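# Insert marker's odd-coloured end into free-standing desk stand

## Task

Push the end of the marker whose colour differs from the rest into the desk stand's hole until it will go no deeper. The stand is loose, so when you finish it must be upright on the desk under its own support, with nothing resting on the robot holding it there. Then open the gripper and pull the arm away.

## Robot and tools

ROBOT. Two six-joint arms, left_arm and right_arm, each ending in a parallel two-finger gripper with a wrist camera (cam_left_wrist and cam_right_wrist, 504x504 images each). The names are labels only and say nothing about which side of a picture an arm appears on. Base positions in the scene frame: left_arm at (+0.028, +0.425, 0), right_arm at (+0.011, -0.351, 0), both slightly yawed.

FRAMES. Everything uses one scene frame: origin on the table top midway between the arms, +x pointing out across the table, +z up, and left_arm on the +y side. Positions are in metres. Orientations are quaternions written w first (qw, qx, qy, qz). In a gripper's own frame the fingers point along +z and separate along y. The reported end_effector_position is the spot between the finger pads when shut, roughly 2 cm short of the fingertips; closing pushes the tips about 10 mm further along +z. Reported hand positions can be a little off, more so at long reach.

THE 16-NUMBER ROW. Every motion command is a row of 16 plain numbers covering both arms: first left_arm as x, y, z, qw, qx, qy, qz, opening, then right_arm in the same 8-number order. Both arms must always be filled in, even if only one should move. x, y, z and the quaternion are an absolute target pose for that gripper in the scene frame, not an offset. Opening runs from -1 (shut) to +1 (fully open, 0.084 m). To keep an arm still, repeat the exact pose and opening it had in the last result before it stopped; to keep an orientation steady, resend the same quaternion every time rather than copying the slightly drifted one reported back. A target more than 0.6 m from the arm's last reported position along any gripper axis is rejected and nothing moves. Each control step the controller also clamps the target to within 70 mm and 16 degrees of where the gripper actually is, favouring position over orientation when it cannot do both, so distant targets take several commands.

TOOLS.
execute_actions: argument actions is a list holding at most one item. An empty list just reports the state. An item with rows (1 to 15 rows of 16 numbers) and steps (1 to 15, default 15) plays one row per step of 1/30 s, the last row repeating if rows run out. An item with only steps (up to 300) is a pause counted from the previous result. Optional pictures (true/false) toggles images; by default images come back.
move: target is one 16-number row as above; speed is the path speed in m/s, 0.002 to 0.5 (default 0.25), with rotation capped at twice that in rad/s. Each gripper travels a straight line to its target, both finishing together, taking between 0.5 and 10 s (cut off at 10 s). Opening is applied at the start. Paths ignore obstacles and the other arm, and grippers may lag, wander or overshoot speed, especially with an almost straight arm. Faster moves and targets set deeper past a contact push harder.
wait: seconds from 0 to 10; nothing new is commanded.
zoom_image: camera (one of the two names) and region [x0, y0, x1, y1] in image pixels from the top-left, no larger than 504 by 504; gives a sharper crop of the latest picture.
read_manual: optional section "licences"; returns licence text only.
finished_scene: scene is the current scene number; ends and grades it irreversibly. Call it only once the marker is seated, the stand stands unaided and the gripper has released and withdrawn.

RESULTS. The state line gives each gripper's position, quaternion and linear/angular velocity, plus grip_measured, the actual finger opening on the -1..1 scale. To hold something, command an opening clearly below grip_measured; the further below, the harder the squeeze (about 24 N per pad at most; a fast close can grip harder). "pose unreachable" means a clearance check altered or stopped that arm's command; HELD marks steps where this happened. A "Hand target" line shows the pose each arm is currently being driven toward. After a move, a "move:" line gives the outcome (done, off_target, moving, held, fault) and any limits: paced means the target was clipped, held means some steps were blocked and the arm may then jump faster than requested. Distances from each target are also listed. If only one arm is named, the other finished normally. After an action the arm only continues to its last clipped pose, so check the reported pose and send the remainder.

CAUTIONS. The simulation keeps running between calls. Occasionally an outside force jerks a held part or shoves a loose object, so grip firmly. Never knock anything off the table, and keep the arms from striking or pressing into each other. Joint load limits (N m): waist 54.6, shoulder 54.6, elbow 45.5, forearm roll 24.5, wrist pitch 17.2, wrist roll 17.2, including held weight; exceeding one triggers a torque fault that backs the joint off and freezes the arm for 10 s. Holding loads warms motors: a MOTOR HOT warning appears from 65 °C and at 80 °C the arm is braked until it cools (OVER-TEMPERATURE FAULT). Avoid drops, slips, slamming and forcing the marker; approach the hole slowly and aligned, and do not tip the stand.

Each tool is called after "Request:" as name([rows], argument=value, ...), one row to a line, values as JSON.

## Session

Request:
execute_actions(actions=[])

Scene clock: 0.00 s of 4480.00 s.
left_arm: end_effector_position=(-0.0070, +0.0730, +0.1285) grip_measured=+1.00 end_effector_quat_wxyz=(+0.522, +0.626, -0.579, +0.010) end_effector_velocity=(-0.001, +0.000, -0.000) end_effector_angular_velocity=(+0.001, +0.001, -0.002) | right_arm: end_effector_position=(+0.1816, -0.0469, +0.1780) grip_measured=+1.00 end_effector_quat_wxyz=(+0.105, +0.815, -0.042, +0.568) end_effector_velocity=(-0.000, +0.001, +0.000) end_effector_angular_velocity=(+0.002, +0.000, +0.002)
Joint positions: left_arm=[-0.918 -0.574 -0.251 -2.022 -1.22   2.663  0.084] | right_arm=[ 1.605 -0.592 -0.578 -1.191 -1.226  3.025  0.084]
Joint velocities: left_arm=[-0.002 -0.001  0.    -0.    -0.     0.    -0.   ] | right_arm=[ 0.001  0.001 -0.001 -0.001 -0.    -0.    -0.   ]
Motor temperatures (°C, as the motors report them): left_arm=[22 21 25 22 25 27] | right_arm=[20 22 21 24 25 26]
Hand target (left_arm): -0.007, +0.073, +0.129; +0.522, +0.626, -0.579, +0.010
Hand target (right_arm): +0.182, -0.047, +0.178; +0.105, +0.815, -0.042, +0.568

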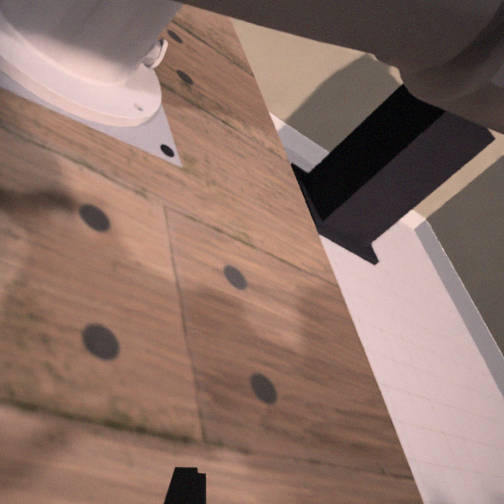

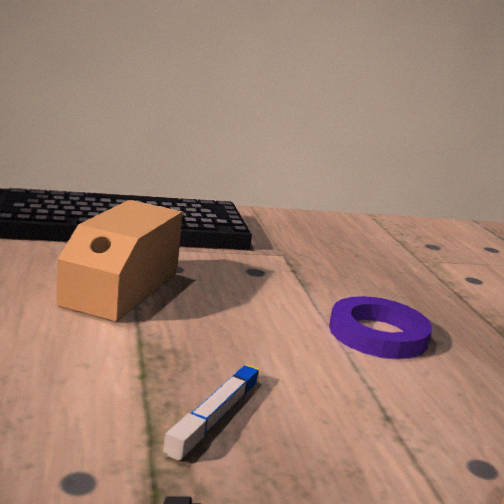

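Request:
move(target=[-0.007,0.073,0.1285,0.522,0.626,-0.579,0.010,1, 0.40,-0.05,0.40,0,1,0,0,1])

Scene clock: 34.00 s of 4480.00 s.
left_arm: end_effector_position=(-0.0070, +0.0730, +0.1285) grip_measured=+1.00 end_effector_quat_wxyz=(+0.522, +0.626, -0.579, +0.010) end_effector_velocity=(+0.000, +0.000, -0.000) end_effector_angular_velocity=(+0.001, +0.000, +0.001) | right_arm: end_effector_position=(+0.3994, -0.0503, +0.3994) grip_measured=+1.00 end_effector_quat_wxyz=(+0.001, +1.000, -0.000, -0.000) end_effector_velocity=(+0.002, +0.000, +0.001) end_effector_angular_velocity=(+0.002, +0.007, +0.000)
Joint positions: left_arm=[-0.918 -0.575 -0.251 -2.022 -1.222  2.664  0.084] | right_arm=[ 0.544 -0.134 -1.128 -0.001 -0.996  0.661  0.084]
Joint velocities: left_arm=[ 0.001 -0.     0.     0.     0.     0.     0.   ] | right_arm=[-0.004 -0.006 -0.009  0.007 -0.008 -0.008 -0.   ]
Motor temperatures (°C, as the motors report them): left_arm=[22 22 25 22 26 27] | right_arm=[20 23 21 24 25 26]
Hand target (left_arm): -0.007, +0.073, +0.128; +0.522, +0.626, -0.579, +0.010
Hand target (right_arm): +0.400, -0.050, +0.400; +0.001, +1.000, -0.001, -0.001
Off the commanded pose (left_arm): 0.000 m, 0 deg.
Off the commanded pose (right_arm): 0.001 m, 0 deg.
After step 90, 27.97 s passed at rest.
move: done

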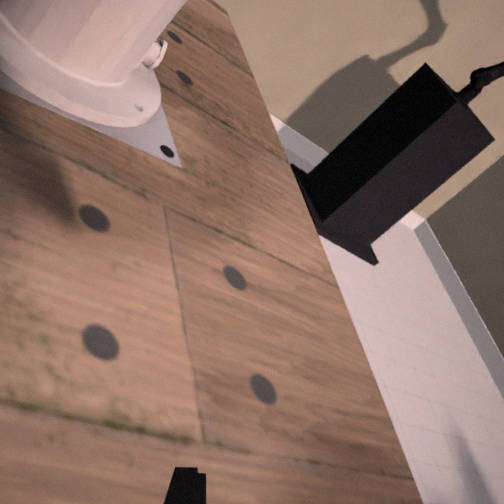

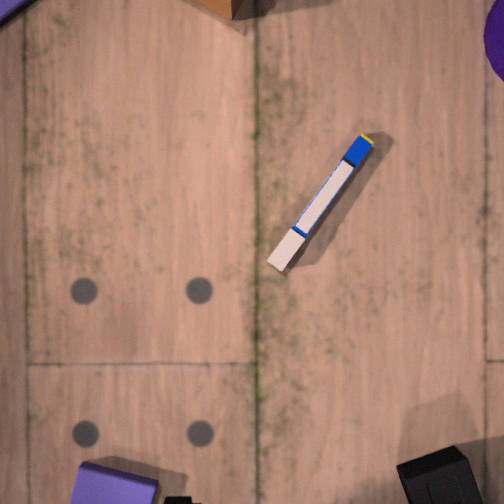

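Request:
move(target=[-0.007,0.073,0.1285,0.522,0.626,-0.579,0.010,1, 0.56,0.03,0.42,0,1,0,0,1])

Scene clock: 46.13 s of 4480.00 s.
left_arm: end_effector_position=(-0.0070, +0.0730, +0.1285) grip_measured=+1.00 end_effector_quat_wxyz=(+0.522, +0.626, -0.579, +0.010) end_effector_velocity=(+0.000, +0.000, -0.000) end_effector_angular_velocity=(+0.000, +0.000, +0.000) | right_arm: end_effector_position=(+0.5598, +0.0300, +0.4201) grip_measured=+1.00 end_effector_quat_wxyz=(-0.000, +1.000, -0.000, +0.000) end_effector_velocity=(+0.002, +0.001, +0.000) end_effector_angular_velocity=(-0.002, +0.001, +0.001)
Joint positions: left_arm=[-0.918 -0.575 -0.251 -2.022 -1.222  2.664  0.084] | right_arm=[ 0.491 -0.589 -1.768 -0.    -1.179  0.607  0.084]
Joint velocities: left_arm=[ 0.001 -0.     0.     0.    -0.     0.     0.   ] | right_arm=[-0.    -0.008 -0.012 -0.001 -0.006 -0.     0.   ]
Motor temperatures (°C, as the motors report them): left_arm=[22 22 25 22 26 27] | right_arm=[20 23 22 24 25 26]
Hand target (left_arm): -0.007, +0.073, +0.128; +0.522, +0.626, -0.579, +0.010
Hand target (right_arm): +0.560, +0.030, +0.420; +0.000, +1.000, -0.000, -0.000
Off the commanded pose (left_arm): 0.000 m, 0 deg.
Off the commanded pose (right_arm): 0.000 m, 0 deg.
After step 90, 7.80 s passed at rest.
move: done

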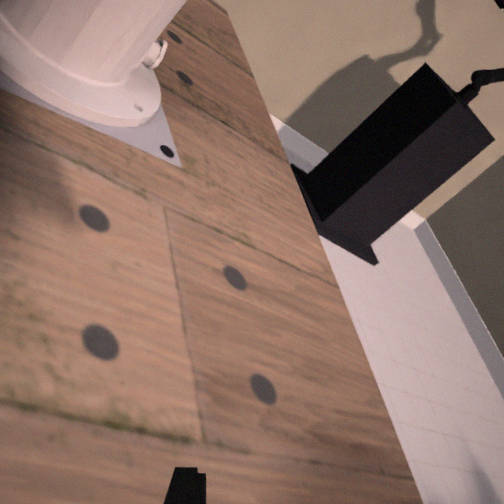

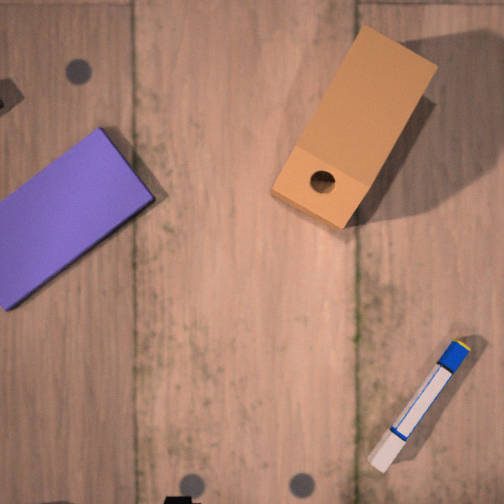

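Request:
move(target=[-0.007,0.073,0.1285,0.522,0.626,-0.579,0.010,1, 0.60,-0.19,0.20,0.359,-0.609,-0.359,-0.609,1])

Request:
move(target=[-0.007,0.073,0.1285,0.522,0.626,-0.579,0.010,1, 0.622,-0.151,0.075,0.359,-0.609,-0.359,-0.609,1], speed=0.1)

Scene clock: 91.47 s of 4480.00 s.
left_arm: end_effector_position=(-0.0070, +0.0730, +0.1285) grip_measured=+1.00 end_effector_quat_wxyz=(+0.522, +0.626, -0.579, +0.010) end_effector_velocity=(-0.000, -0.000, -0.001) end_effector_angular_velocity=(+0.001, +0.001, -0.001) | right_arm: end_effector_position=(+0.5996, -0.1892, +0.2002) grip_measured=+1.00 end_effector_quat_wxyz=(-0.360, +0.609, +0.359, +0.609) end_effector_velocity=(-0.000, +0.001, -0.002) end_effector_angular_velocity=(+0.005, -0.003, +0.010)
Joint positions: left_arm=[-0.918 -0.575 -0.251 -2.022 -1.222  2.664  0.084] | right_arm=[-0.227 -0.867 -0.928 -1.178  1.548  0.058  0.084]
Joint velocities: left_arm=[-0.001 -0.003 -0.002 -0.    -0.    -0.    -0.   ] | right_arm=[-0.    -0.009 -0.008 -0.01   0.006 -0.001  0.   ]
Motor temperatures (°C, as the motors report them): left_arm=[22 22 25 22 26 27] | right_arm=[20 24 24 24 25 26]
Hand target (left_arm): -0.007, +0.073, +0.129; +0.522, +0.626, -0.579, +0.010
Hand target (right_arm): +0.600, -0.189, +0.200; -0.360, +0.609, +0.359, +0.609
Off the commanded pose (left_arm): 0.000 m, 0 deg.
Off the commanded pose (right_arm): 0.001 m, 0 deg.
After step 90, 38.10 s passed at rest.
move: done; limits=paced

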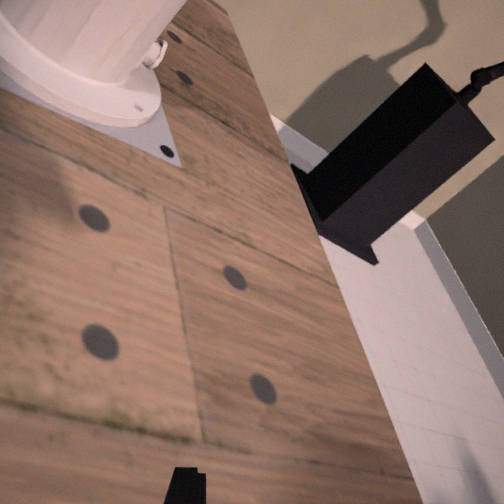

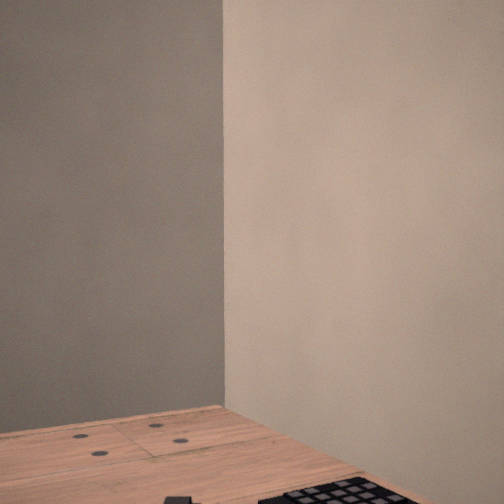

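Scene clock: 93.23 s of 4480.00 s.
left_arm: end_effector_position=(-0.0070, +0.0730, +0.1285) grip_measured=+1.00 end_effector_quat_wxyz=(+0.522, +0.626, -0.579, +0.010) end_effector_velocity=(+0.001, -0.000, +0.000) end_effector_angular_velocity=(-0.001, -0.000, +0.002) | right_arm: end_effector_position=(+0.6220, -0.1511, +0.0754) grip_measured=+1.00 end_effector_quat_wxyz=(-0.359, +0.609, +0.359, +0.609) end_effector_velocity=(+0.000, +0.000, -0.002) end_effector_angular_velocity=(-0.000, +0.001, +0.001)
Joint positions: left_arm=[-0.918 -0.575 -0.251 -2.022 -1.222  2.664  0.084] | right_arm=[-0.144 -1.193 -1.146 -1.095  1.593 -0.042  0.084]
Joint velocities: left_arm=[ 0.002  0.001 -0.    -0.    -0.    -0.    -0.   ] | right_arm=[ 0.    -0.005 -0.004 -0.    -0.    -0.    -0.   ]
Motor temperatures (°C, as the motors report them): left_arm=[22 22 25 22 26 27] | right_arm=[20 24 23 24 25 26]
Hand target (left_arm): -0.007, +0.073, +0.128; +0.522, +0.626, -0.579, +0.010
Hand target (right_arm): +0.622, -0.151, +0.075; -0.359, +0.609, +0.359, +0.609
Off the commanded pose (left_arm): 0.000 m, 0 deg.
Off the commanded pose (right_arm): 0.000 m, 0 deg.
move: done

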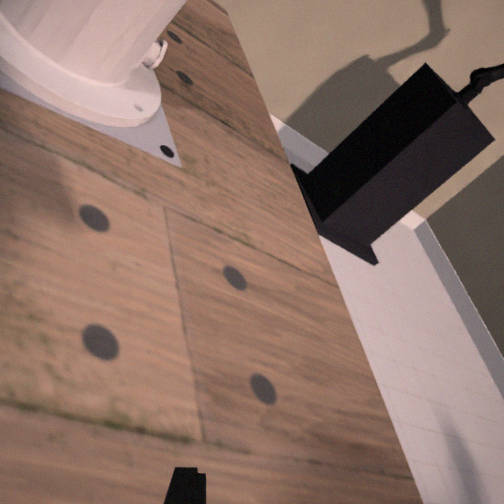

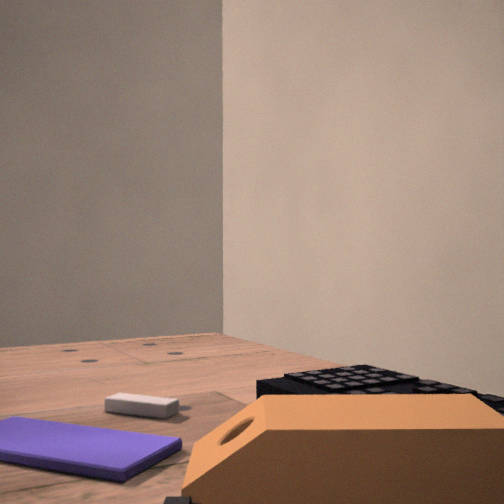

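Request:
move(target=[-0.007,0.073,0.1285,0.522,0.626,-0.579,0.010,1, 0.50,-0.12,0.22,0.359,-0.609,-0.359,-0.609,1])

Request:
move(target=[-0.007,0.073,0.1285,0.522,0.626,-0.579,0.010,1, 0.482,-0.054,0.12,0,0.3,0.954,0,0.3])

Scene clock: 127.03 s of 4480.00 s.
left_arm: end_effector_position=(-0.0070, +0.0730, +0.1285) grip_measured=+1.00 end_effector_quat_wxyz=(+0.522, +0.626, -0.579, +0.010) end_effector_velocity=(+0.001, +0.000, -0.000) end_effector_angular_velocity=(+0.000, +0.000, +0.002) | right_arm: end_effector_position=(+0.5001, -0.1202, +0.2198) grip_measured=+1.00 end_effector_quat_wxyz=(-0.359, +0.609, +0.359, +0.609) end_effector_velocity=(-0.001, -0.000, +0.002) end_effector_angular_velocity=(-0.000, -0.001, -0.000)
Joint positions: left_arm=[-0.918 -0.575 -0.251 -2.022 -1.222  2.664  0.084] | right_arm=[-0.071 -0.721 -0.636 -1.022  1.615 -0.072  0.084]
Joint velocities: left_arm=[ 0.002 -0.     0.     0.    -0.     0.    -0.   ] | right_arm=[ 0.     0.007  0.004  0.    -0.001  0.001  0.   ]
Motor temperatures (°C, as the motors report them): left_arm=[22 22 25 22 26 27] | right_arm=[20 25 22 24 25 26]
Hand target (left_arm): -0.007, +0.073, +0.128; +0.522, +0.626, -0.579, +0.010
Hand target (right_arm): +0.500, -0.120, +0.220; -0.359, +0.609, +0.359, +0.609
Off the commanded pose (left_arm): 0.000 m, 0 deg.
Off the commanded pose (right_arm): 0.000 m, 0 deg.
After step 90, 29.43 s passed at rest.
move: done

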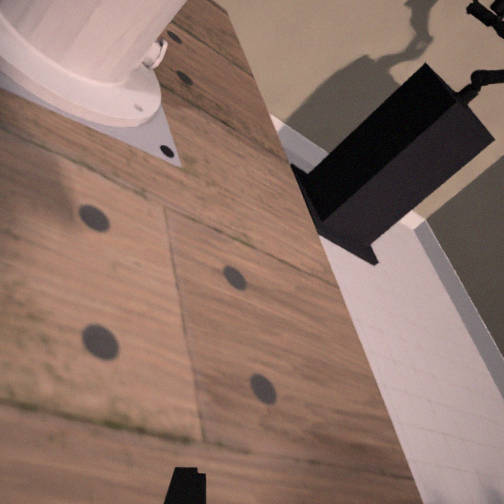

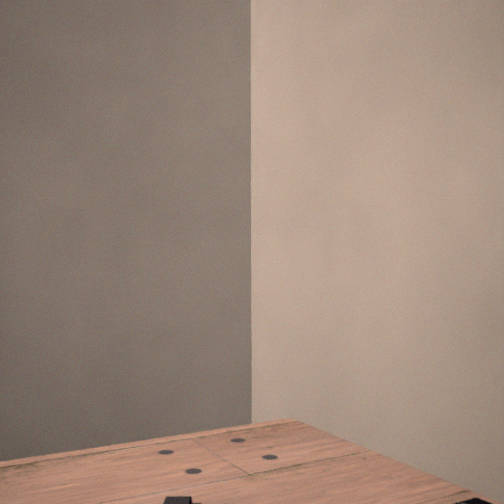

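Scene clock: 131.70 s of 4480.00 s.
left_arm: end_effector_position=(-0.0070, +0.0730, +0.1285) grip_measured=+1.00 end_effector_quat_wxyz=(+0.522, +0.626, -0.579, +0.010) end_effector_velocity=(+0.000, -0.000, -0.000) end_effector_angular_velocity=(+0.000, +0.000, +0.001) | right_arm: end_effector_position=(+0.4825, -0.0545, +0.1201) grip_measured=+0.29 end_effector_quat_wxyz=(+0.001, +0.301, +0.954, +0.001) end_effector_velocity=(+0.000, +0.000, +0.000) end_effector_angular_velocity=(-0.013, -0.003, +0.001)
Joint positions: left_arm=[-0.918 -0.575 -0.251 -2.022 -1.222  2.664  0.084] | right_arm=[ 0.446 -0.634 -1.099 -3.142  0.463  1.172  0.056]
Joint velocities: left_arm=[ 0.001 -0.001 -0.001  0.    -0.    -0.     0.   ] | right_arm=[ 0.006 -0.003 -0.005 -0.028  0.007  0.03   0.   ]
Motor temperatures (°C, as the motors report them): left_arm=[22 22 25 22 26 27] | right_arm=[20 25 22 24 25 26]
Hand target (left_arm): -0.007, +0.073, +0.129; +0.522, +0.626, -0.579, +0.010
Hand target (right_arm): +0.482, -0.054, +0.120; +0.001, +0.300, +0.954, +0.000
Off the commanded pose (left_arm): 0.000 m, 0 deg.
Off the commanded pose (right_arm): 0.001 m, 0 deg.
move: done

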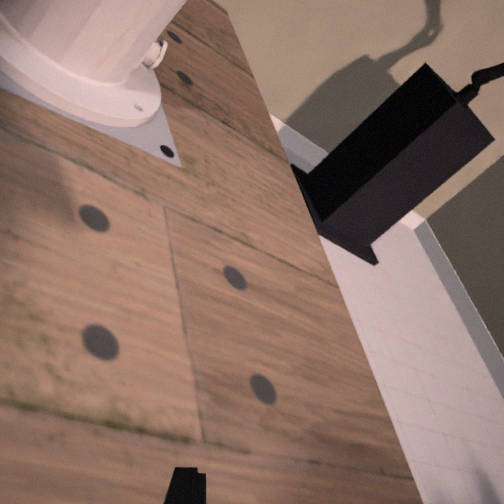

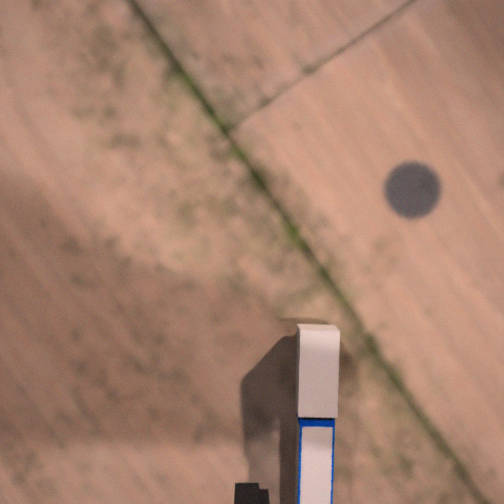

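Request:
move(target=[-0.007,0.073,0.1285,0.522,0.626,-0.579,0.010,1, 0.460,-0.051,0.031,0,0.3,0.954,0,0.3], speed=0.06)

Request:
move(target=[-0.007,0.073,0.1285,0.522,0.626,-0.579,0.010,1, 0.460,-0.051,0.031,0,0.3,0.954,0,-1])

Scene clock: 143.97 s of 4480.00 s.
left_arm: end_effector_position=(-0.0070, +0.0730, +0.1285) grip_measured=+1.00 end_effector_quat_wxyz=(+0.522, +0.626, -0.579, +0.010) end_effector_velocity=(-0.000, +0.000, -0.000) end_effector_angular_velocity=(+0.001, +0.001, +0.000) | right_arm: end_effector_position=(+0.4600, -0.0510, +0.0313) grip_measured=+0.29 end_effector_quat_wxyz=(-0.000, +0.300, +0.954, +0.000) end_effector_velocity=(-0.001, -0.000, -0.001) end_effector_angular_velocity=(-0.000, +0.000, -0.000)
Joint positions: left_arm=[-0.918 -0.575 -0.251 -2.022 -1.222  2.664  0.084] | right_arm=[ 0.473 -0.78  -1.069 -3.141  0.289  1.197  0.056]
Joint velocities: left_arm=[-0.    -0.001  0.001 -0.    -0.     0.    -0.   ] | right_arm=[ 0.001 -0.002  0.001  0.    -0.003  0.001  0.   ]
Motor temperatures (°C, as the motors report them): left_arm=[22 22 25 22 26 27] | right_arm=[20 25 23 24 25 26]
Hand target (left_arm): -0.007, +0.073, +0.128; +0.522, +0.626, -0.579, +0.010
Hand target (right_arm): +0.460, -0.051, +0.031; -0.000, +0.300, +0.954, +0.000
Off the commanded pose (left_arm): 0.000 m, 0 deg.
Off the commanded pose (right_arm): 0.000 m, 0 deg.
After step 90, 7.37 s passed at rest.
move: done

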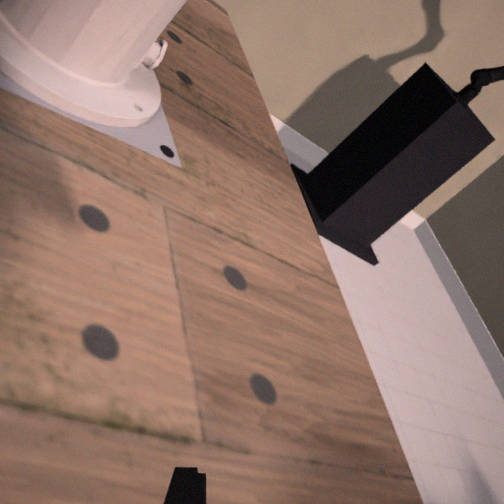

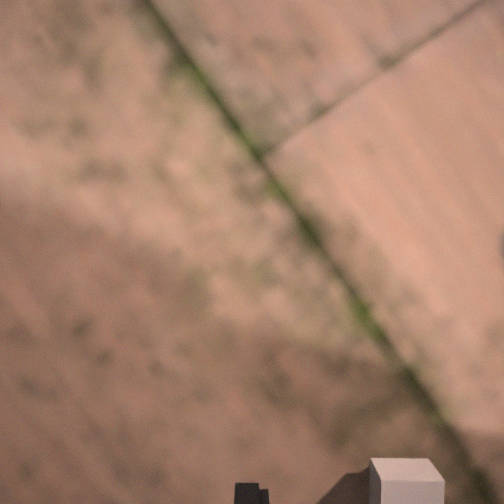

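Scene clock: 144.67 s of 4480.00 s.
left_arm: end_effector_position=(-0.0070, +0.0730, +0.1285) grip_measured=+1.00 end_effector_quat_wxyz=(+0.522, +0.626, -0.579, +0.010) end_effector_velocity=(-0.000, -0.000, -0.000) end_effector_angular_velocity=(+0.000, -0.000, -0.001) | right_arm: end_effector_position=(+0.4601, -0.0510, +0.0311) grip_measured=-0.71 end_effector_quat_wxyz=(+0.000, +0.300, +0.954, +0.000) end_effector_velocity=(-0.000, -0.000, -0.001) end_effector_angular_velocity=(-0.001, +0.001, -0.001)
Joint positions: left_arm=[-0.918 -0.575 -0.251 -2.022 -1.222  2.664  0.084] | right_arm=[ 0.474 -0.78  -1.069 -3.142  0.289  1.198  0.013]
Joint velocities: left_arm=[-0.001 -0.001 -0.001 -0.     0.     0.    -0.   ] | right_arm=[-0.    -0.001  0.001  0.    -0.     0.     0.   ]
Motor temperatures (°C, as the motors report them): left_arm=[22 22 25 22 26 27] | right_arm=[20 25 23 24 25 26]
Hand target (left_arm): -0.007, +0.073, +0.128; +0.522, +0.626, -0.579, +0.010
Hand target (right_arm): +0.460, -0.051, +0.031; -0.000, +0.300, +0.954, +0.000
Off the commanded pose (left_arm): 0.000 m, 0 deg.
Off the commanded pose (right_arm): 0.000 m, 0 deg.
move: done

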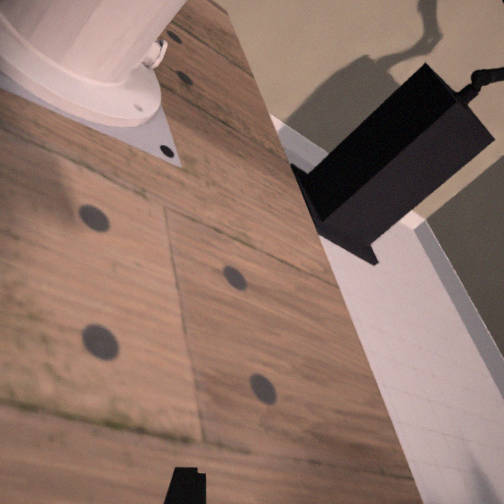

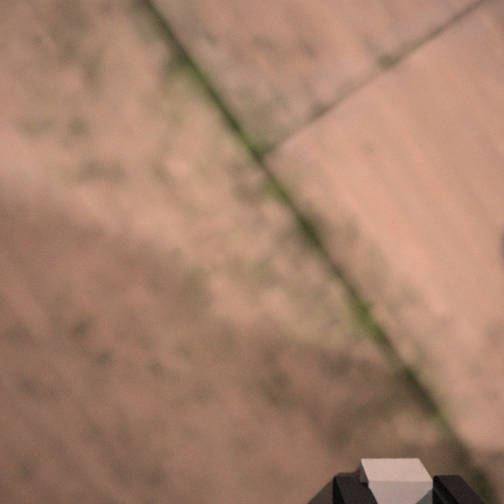

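Request:
move(target=[0.2,0.2,0.2,0.522,0.626,-0.579,0.010,1, 0.48,-0.06,0.22,0,0.3,0.954,0,-1], speed=0.15)

Request:
move(target=[0.525,0.227,0.075,0.305,0.698,-0.419,0.507,1, 0.57,0.0,0.22,0.153,-0.468,-0.528,-0.690,-1], speed=0.12)

Request:
move(target=[0.525,0.227,0.075,0.305,0.698,-0.419,0.507,1, 0.600,0.030,0.163,0.153,-0.468,-0.528,-0.690,-1], speed=0.05)

Scene clock: 173.50 s of 4480.00 s.
left_arm: end_effector_position=(+0.2008, +0.1996, +0.1998) grip_measured=+1.00 end_effector_quat_wxyz=(+0.521, +0.626, -0.579, +0.010) end_effector_velocity=(+0.002, +0.001, +0.001) end_effector_angular_velocity=(-0.001, -0.001, +0.002) | right_arm: end_effector_position=(+0.4801, -0.0601, +0.2197) grip_measured=-0.71 end_effector_quat_wxyz=(+0.000, +0.300, +0.954, -0.000) end_effector_velocity=(+0.001, -0.000, +0.002) end_effector_angular_velocity=(+0.001, -0.002, -0.001)
Joint positions: left_arm=[-0.066 -0.38  -0.448 -1.011 -1.132  2.273  0.084] | right_arm=[ 0.44  -0.464 -1.113 -3.142  0.65   1.166  0.013]
Joint velocities: left_arm=[ 0.005  0.001 -0.004  0.005 -0.002 -0.003 -0.   ] | right_arm=[-0.002  0.002 -0.002 -0.     0.001 -0.     0.   ]
Motor temperatures (°C, as the motors report them): left_arm=[22 22 25 22 26 27] | right_arm=[20 25 22 24 25 26]
Hand target (left_arm): +0.201, +0.200, +0.200; +0.521, +0.626, -0.579, +0.010
Hand target (right_arm): +0.480, -0.060, +0.220; +0.000, +0.300, +0.954, -0.000
Off the commanded pose (left_arm): 0.001 m, 0 deg.
Off the commanded pose (right_arm): 0.000 m, 0 deg.
After step 90, 23.63 s passed at rest.
move: done

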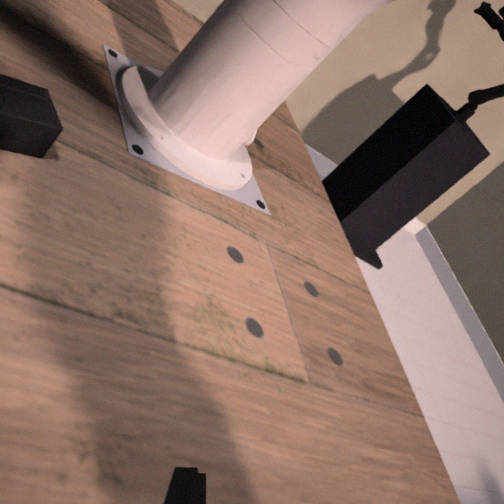

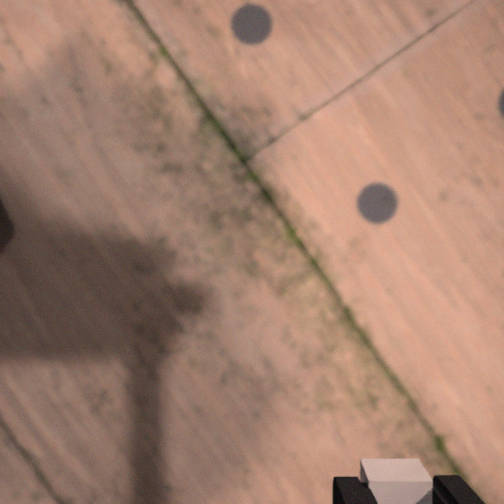

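Scene clock: 181.13 s of 4480.00 s.
left_arm: end_effector_position=(+0.5243, +0.2252, +0.0750) grip_measured=+1.00 end_effector_quat_wxyz=(+0.303, +0.695, -0.417, +0.502) end_effector_velocity=(+0.002, -0.000, +0.000) end_effector_angular_velocity=(-0.001, -0.005, +0.002) | right_arm: end_effector_position=(+0.5694, +0.0004, +0.2199) grip_measured=-0.73 end_effector_quat_wxyz=(-0.154, +0.469, +0.529, +0.690) end_effector_velocity=(+0.000, +0.001, +0.001) end_effector_angular_velocity=(+0.007, -0.002, -0.002)
Joint positions: left_arm=[ 0.143 -0.931 -0.758 -2.087 -1.336  3.297  0.084] | right_arm=[ 0.187 -0.805 -0.875 -0.763  1.521 -0.578  0.012]
Joint velocities: left_arm=[-0.001 -0.002 -0.003 -0.003 -0.003  0.002  0.   ] | right_arm=[ 0.002 -0.003 -0.002  0.004  0.007  0.001 -0.   ]
Motor temperatures (°C, as the motors report them): left_arm=[22 23 25 22 26 27] | right_arm=[20 25 23 24 25 26]
Hand target (left_arm): +0.524, +0.225, +0.075; +0.303, +0.695, -0.417, +0.502
Hand target (right_arm): +0.569, +0.000, +0.220; -0.154, +0.469, +0.529, +0.690
Off the commanded pose (left_arm): 0.002 m, 0 deg.
Off the commanded pose (right_arm): 0.001 m, 0 deg.
move: done

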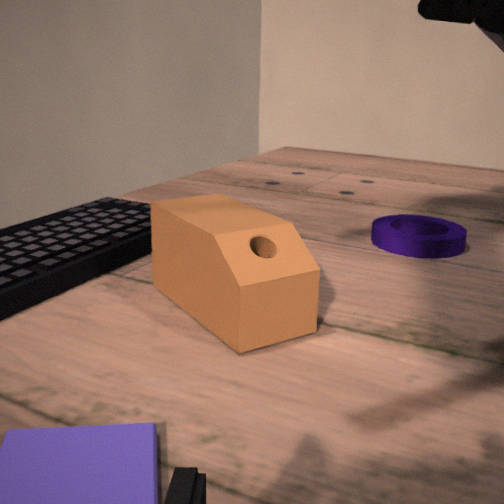

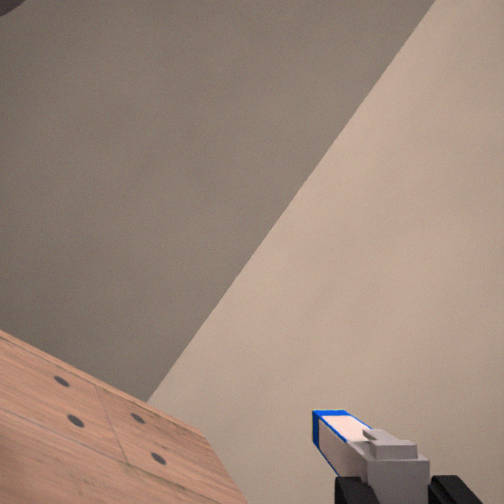

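Scene clock: 182.93 s of 4480.00 s.
left_arm: end_effector_position=(+0.5250, +0.2270, +0.0750) grip_measured=+1.00 end_effector_quat_wxyz=(+0.303, +0.694, -0.416, +0.504) end_effector_velocity=(-0.000, -0.000, -0.000) end_effector_angular_velocity=(-0.000, +0.001, -0.001) | right_arm: end_effector_position=(+0.5999, +0.0299, +0.1632) grip_measured=-0.73 end_effector_quat_wxyz=(-0.153, +0.469, +0.529, +0.691) end_effector_velocity=(+0.002, +0.000, -0.001) end_effector_angular_velocity=(+0.001, -0.001, -0.002)
Joint positions: left_arm=[ 0.148 -0.934 -0.76  -2.083 -1.339  3.3    0.084] | right_arm=[ 0.226 -0.985 -1.041 -0.723  1.531 -0.59   0.012]
Joint velocities: left_arm=[-0.001 -0.001 -0.     0.    -0.    -0.     0.   ] | right_arm=[ 0.    -0.004 -0.005  0.002  0.     0.     0.   ]
Motor temperatures (°C, as the motors report them): left_arm=[22 23 25 22 26 27] | right_arm=[20 25 23 24 25 26]
Hand target (left_arm): +0.525, +0.227, +0.075; +0.303, +0.694, -0.416, +0.504
Hand target (right_arm): +0.600, +0.030, +0.163; -0.153, +0.469, +0.529, +0.691
Off the commanded pose (left_arm): 0.000 m, 0 deg.
Off the commanded pose (right_arm): 0.000 m, 0 deg.
move: done

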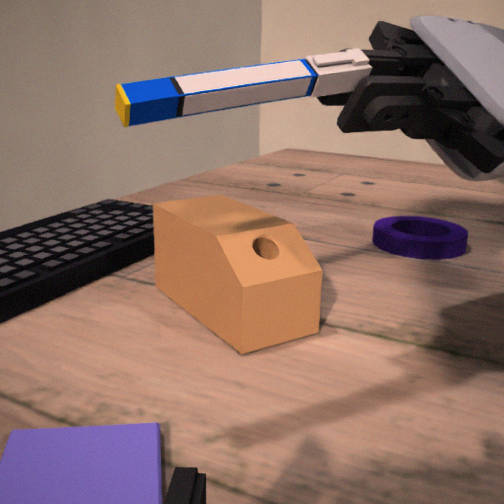

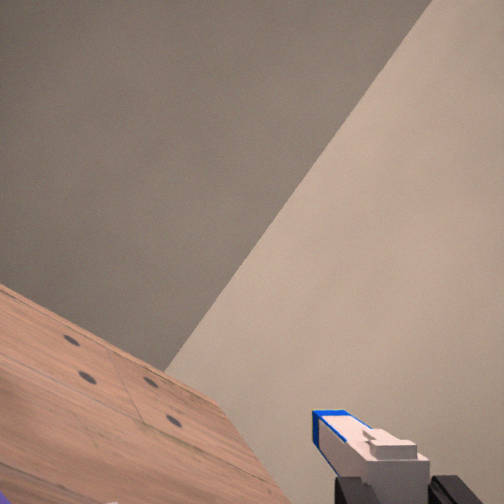

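Request:
move(target=[0.525,0.227,0.075,0.305,0.698,-0.419,0.507,1, 0.591,0.062,0.20,0.266,0.819,0.482,0.157,-1], speed=0.03)

Scene clock: 224.20 s of 4480.00 s.
left_arm: end_effector_position=(+0.5250, +0.2270, +0.0750) grip_measured=+1.00 end_effector_quat_wxyz=(+0.303, +0.694, -0.416, +0.504) end_effector_velocity=(-0.001, -0.001, +0.000) end_effector_angular_velocity=(+0.000, -0.000, -0.003) | right_arm: end_effector_position=(+0.5966, +0.0421, +0.1771) grip_measured=-0.73 end_effector_quat_wxyz=(+0.010, +0.651, +0.550, +0.522) end_effector_velocity=(-0.001, +0.000, -0.001) end_effector_angular_velocity=(-0.009, +0.006, -0.003)
Joint positions: left_arm=[ 0.148 -0.934 -0.76  -2.083 -1.339  3.3    0.084] | right_arm=[ 0.435 -0.677 -0.909 -0.155  0.869 -0.681  0.012]
Joint velocities: left_arm=[-0.002  0.     0.     0.     0.     0.     0.   ] | right_arm=[ 0.005  0.002  0.001  0.011 -0.012 -0.006 -0.   ]
Motor temperatures (°C, as the motors report them): left_arm=[22 23 25 22 26 27] | right_arm=[20 26 22 24 25 26]
Hand target (left_arm): +0.525, +0.227, +0.075; +0.303, +0.694, -0.416, +0.504
Hand target (right_arm): +0.597, +0.042, +0.177; +0.010, +0.652, +0.550, +0.522
Off the commanded pose (left_arm): 0.000 m, 0 deg.
Off the commanded pose (right_arm): 0.031 m, 56 deg.
After step 90, 28.07 s passed at rest.
move: off_target (right_arm; path cut at 10 s)

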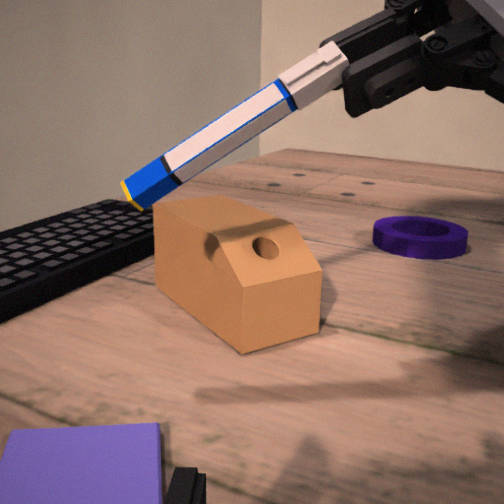

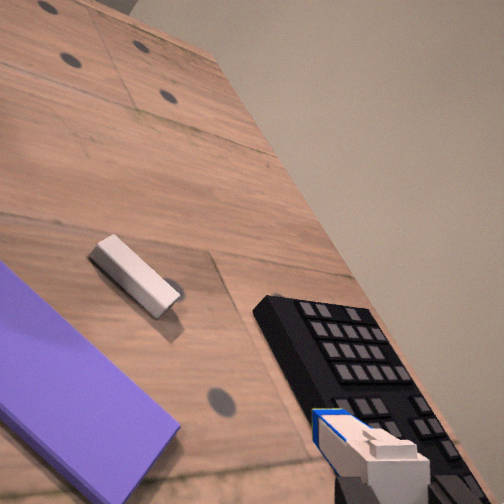

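Request:
move(target=[0.525,0.227,0.075,0.305,0.698,-0.419,0.507,1, 0.575,0.070,0.225,0.266,0.819,0.482,0.157,-1], speed=0.15)

Scene clock: 235.97 s of 4480.00 s.
left_arm: end_effector_position=(+0.5250, +0.2270, +0.0750) grip_measured=+1.00 end_effector_quat_wxyz=(+0.303, +0.694, -0.416, +0.504) end_effector_velocity=(+0.001, +0.001, +0.001) end_effector_angular_velocity=(-0.000, -0.003, +0.001) | right_arm: end_effector_position=(+0.5756, +0.0699, +0.2253) grip_measured=-0.73 end_effector_quat_wxyz=(+0.266, +0.819, +0.482, +0.158) end_effector_velocity=(+0.000, +0.000, -0.000) end_effector_angular_velocity=(-0.006, +0.004, -0.005)
Joint positions: left_arm=[ 0.148 -0.934 -0.76  -2.083 -1.339  3.3    0.084] | right_arm=[ 0.726 -0.752 -1.459  2.208  0.796 -2.658  0.012]
Joint velocities: left_arm=[ 0.001  0.001 -0.001  0.    -0.     0.    -0.   ] | right_arm=[-0.    -0.005 -0.009  0.01   0.009 -0.01  -0.   ]
Motor temperatures (°C, as the motors report them): left_arm=[22 24 25 22 26 27] | right_arm=[20 26 22 24 25 26]
Hand target (left_arm): +0.525, +0.227, +0.075; +0.303, +0.694, -0.416, +0.504
Hand target (right_arm): +0.576, +0.070, +0.225; +0.266, +0.820, +0.482, +0.158
Off the commanded pose (left_arm): 0.000 m, 0 deg.
Off the commanded pose (right_arm): 0.001 m, 0 deg.
After step 90, 5.10 s passed at rest.
move: done

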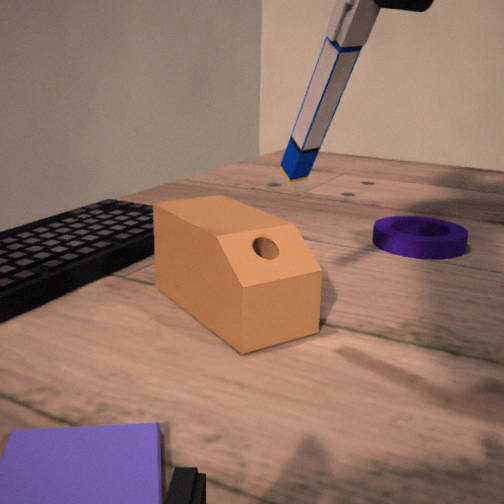

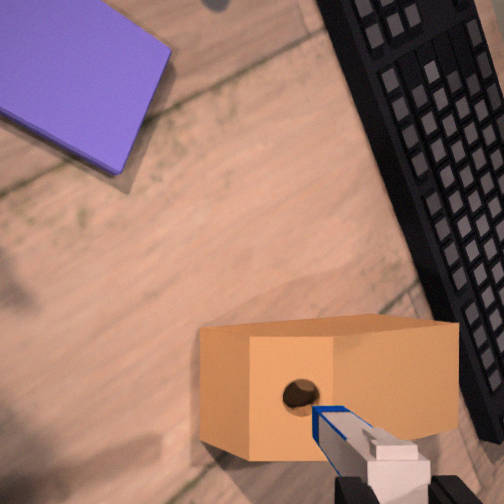

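Request:
move(target=[0.525,0.227,0.075,0.305,0.698,-0.419,0.507,1, 0.595,0.057,0.181,0.266,0.819,0.482,0.157,-1], speed=0.03)

Scene clock: 250.47 s of 4480.00 s.
left_arm: end_effector_position=(+0.5250, +0.2270, +0.0750) grip_measured=+1.00 end_effector_quat_wxyz=(+0.303, +0.694, -0.416, +0.504) end_effector_velocity=(-0.001, -0.001, -0.000) end_effector_angular_velocity=(-0.000, +0.001, -0.001) | right_arm: end_effector_position=(+0.5949, +0.0571, +0.1811) grip_measured=-0.73 end_effector_quat_wxyz=(+0.266, +0.820, +0.482, +0.157) end_effector_velocity=(-0.000, +0.000, -0.001) end_effector_angular_velocity=(-0.001, +0.000, +0.001)
Joint positions: left_arm=[ 0.148 -0.934 -0.76  -2.083 -1.339  3.3    0.084] | right_arm=[ 0.691 -0.822 -1.466  2.142  0.742 -2.603  0.012]
Joint velocities: left_arm=[-0.002 -0.     0.     0.    -0.    -0.     0.   ] | right_arm=[ 0.001 -0.001  0.001 -0.002 -0.001  0.002 -0.   ]
Motor temperatures (°C, as the motors report them): left_arm=[22 24 26 22 26 27] | right_arm=[20 26 23 24 25 26]
Hand target (left_arm): +0.525, +0.227, +0.075; +0.303, +0.694, -0.416, +0.504
Hand target (right_arm): +0.595, +0.057, +0.181; +0.266, +0.820, +0.482, +0.157
Off the commanded pose (left_arm): 0.000 m, 0 deg.
Off the commanded pose (right_arm): 0.000 m, 0 deg.
After step 90, 9.50 s passed at rest.
move: done

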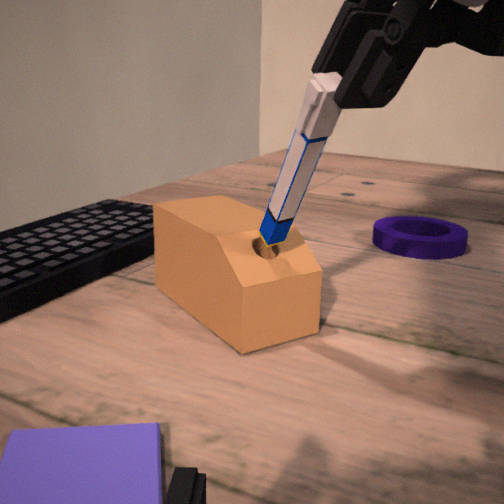

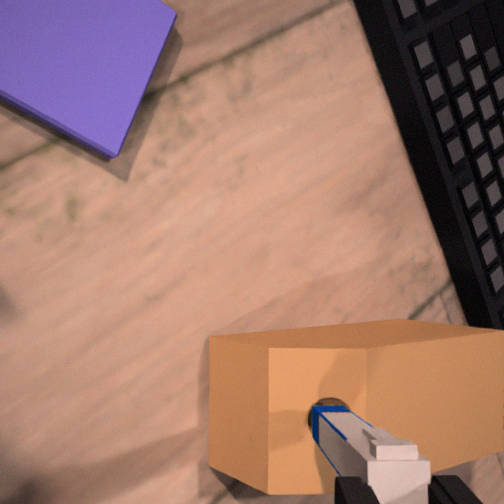

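Request:
zoom_image(camera="cam_right_wrist", region=[260,350,420,500])

Request:
zoom_image(camera="cam_left_wrist", region=[200,170,360,320])

Region (260, 350, 420, 500) of cam_right_wrist's 504x504 image, scaled by 3.150, with more detail than that image has; it fills the top 472 rows of this view, and the rest is white.

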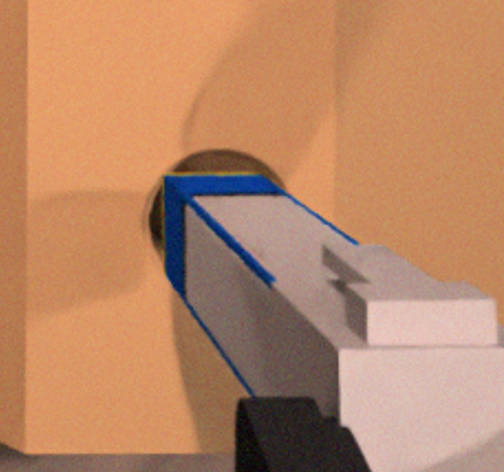

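Region (200, 170, 360, 320) of cam_left_wrist's 504x504 image, scaled by 3.150, with more detail than that image has; it fills the top 472 rows of this view, and the rest is white.

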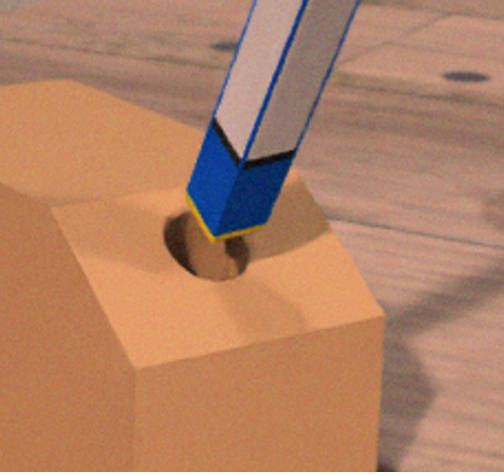

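Request:
move(target=[0.525,0.227,0.075,0.305,0.698,-0.419,0.507,1, 0.608,0.050,0.161,0.266,0.819,0.482,0.157,-1], speed=0.01)

Request:
zoom_image(camera="cam_left_wrist", region=[180,60,400,280])

Scene clock: 263.43 s of 4480.00 s.
left_arm: end_effector_position=(+0.5250, +0.2270, +0.0750) grip_measured=+1.00 end_effector_quat_wxyz=(+0.303, +0.694, -0.416, +0.504) end_effector_velocity=(+0.001, +0.001, +0.000) end_effector_angular_velocity=(-0.000, -0.001, +0.001) | right_arm: end_effector_position=(+0.6079, +0.0501, +0.1611) grip_measured=-0.71 end_effector_quat_wxyz=(+0.266, +0.820, +0.482, +0.157) end_effector_velocity=(+0.002, -0.001, -0.001) end_effector_angular_velocity=(+0.001, -0.001, -0.001)
Joint positions: left_arm=[ 0.148 -0.934 -0.76  -2.083 -1.339  3.3    0.084] | right_arm=[ 0.67  -0.861 -1.481  2.11   0.719 -2.583  0.013]
Joint velocities: left_arm=[ 0.001  0.001 -0.     0.    -0.    -0.     0.   ] | right_arm=[-0.002 -0.002 -0.002 -0.002 -0.001  0.001  0.   ]
Motor temperatures (°C, as the motors report them): left_arm=[22 24 26 22 26 27] | right_arm=[20 26 23 24 25 26]
Hand target (left_arm): +0.525, +0.227, +0.075; +0.303, +0.694, -0.416, +0.504
Hand target (right_arm): +0.608, +0.050, +0.161; +0.266, +0.820, +0.482, +0.157
Off the commanded pose (left_arm): 0.000 m, 0 deg.
Off the commanded pose (right_arm): 0.000 m, 0 deg.
After step 90, 7.27 s passed at rest.
move: done

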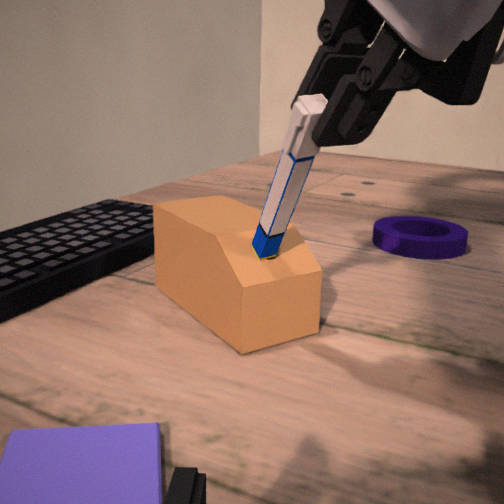

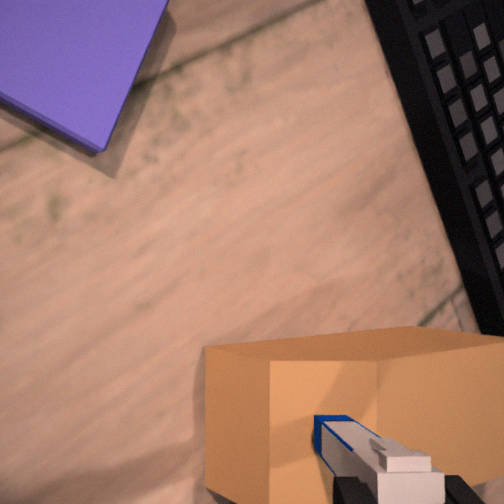

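Region (180, 60, 400, 280) of cam_left_wrist's 504x504 image, scaled by 2.291, with more detail than that image has.

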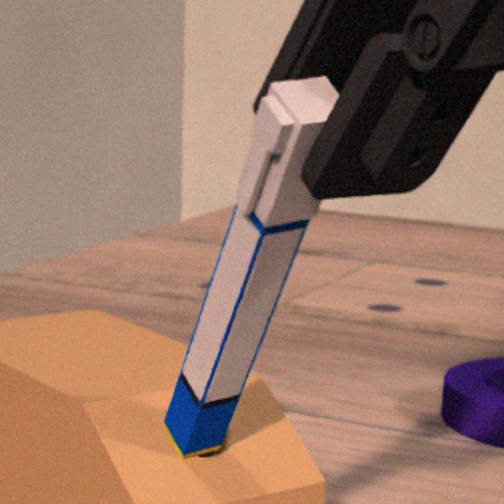

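Request:
move(target=[0.525,0.227,0.075,0.305,0.698,-0.419,0.507,1, 0.592,0.059,0.185,0.266,0.819,0.482,0.157,-1], speed=0.03)

Request:
zoom_image(camera="cam_right_wrist", region=[260,350,420,500])

Scene clock: 283.87 s of 4480.00 s.
left_arm: end_effector_position=(+0.5250, +0.2270, +0.0750) grip_measured=+1.00 end_effector_quat_wxyz=(+0.303, +0.694, -0.416, +0.504) end_effector_velocity=(+0.000, +0.000, +0.000) end_effector_angular_velocity=(-0.000, -0.000, +0.000) | right_arm: end_effector_position=(+0.5921, +0.0589, +0.1849) grip_measured=-0.71 end_effector_quat_wxyz=(+0.266, +0.820, +0.482, +0.157) end_effector_velocity=(-0.001, -0.000, +0.000) end_effector_angular_velocity=(-0.001, +0.001, -0.000)
Joint positions: left_arm=[ 0.148 -0.934 -0.76  -2.083 -1.339  3.3    0.084] | right_arm=[ 0.696 -0.815 -1.464  2.149  0.747 -2.606  0.013]
Joint velocities: left_arm=[ 0.001  0.001  0.     0.    -0.    -0.    -0.   ] | right_arm=[ 0.     0.001  0.002  0.001  0.001 -0.001 -0.   ]
Motor temperatures (°C, as the motors report them): left_arm=[22 24 26 22 26 27] | right_arm=[20 26 23 24 25 26]
Hand target (left_arm): +0.525, +0.227, +0.075; +0.303, +0.694, -0.416, +0.504
Hand target (right_arm): +0.592, +0.059, +0.185; +0.266, +0.820, +0.482, +0.157
Off the commanded pose (left_arm): 0.000 m, 0 deg.
Off the commanded pose (right_arm): 0.000 m, 0 deg.
After step 90, 16.10 s passed at rest.
move: done

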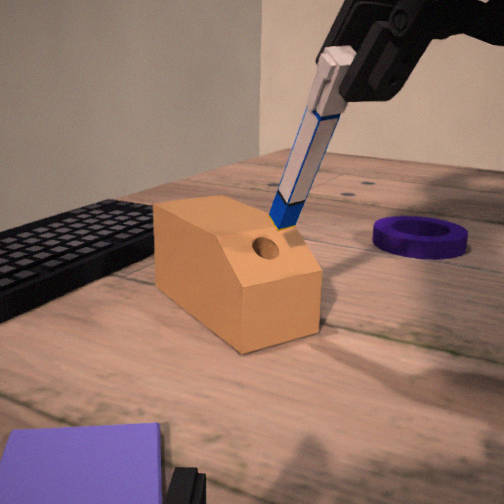

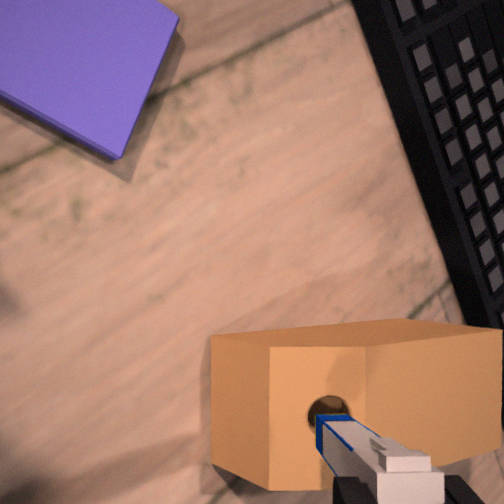

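Region (260, 350, 420, 500) of cam_right_wrist's 504x504 image, scaled by 3.150, with more detail than that image has; it fills the top 472 rows of this view, and the rest is white.

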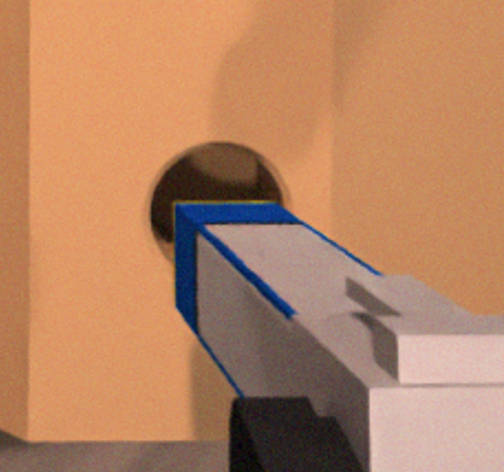

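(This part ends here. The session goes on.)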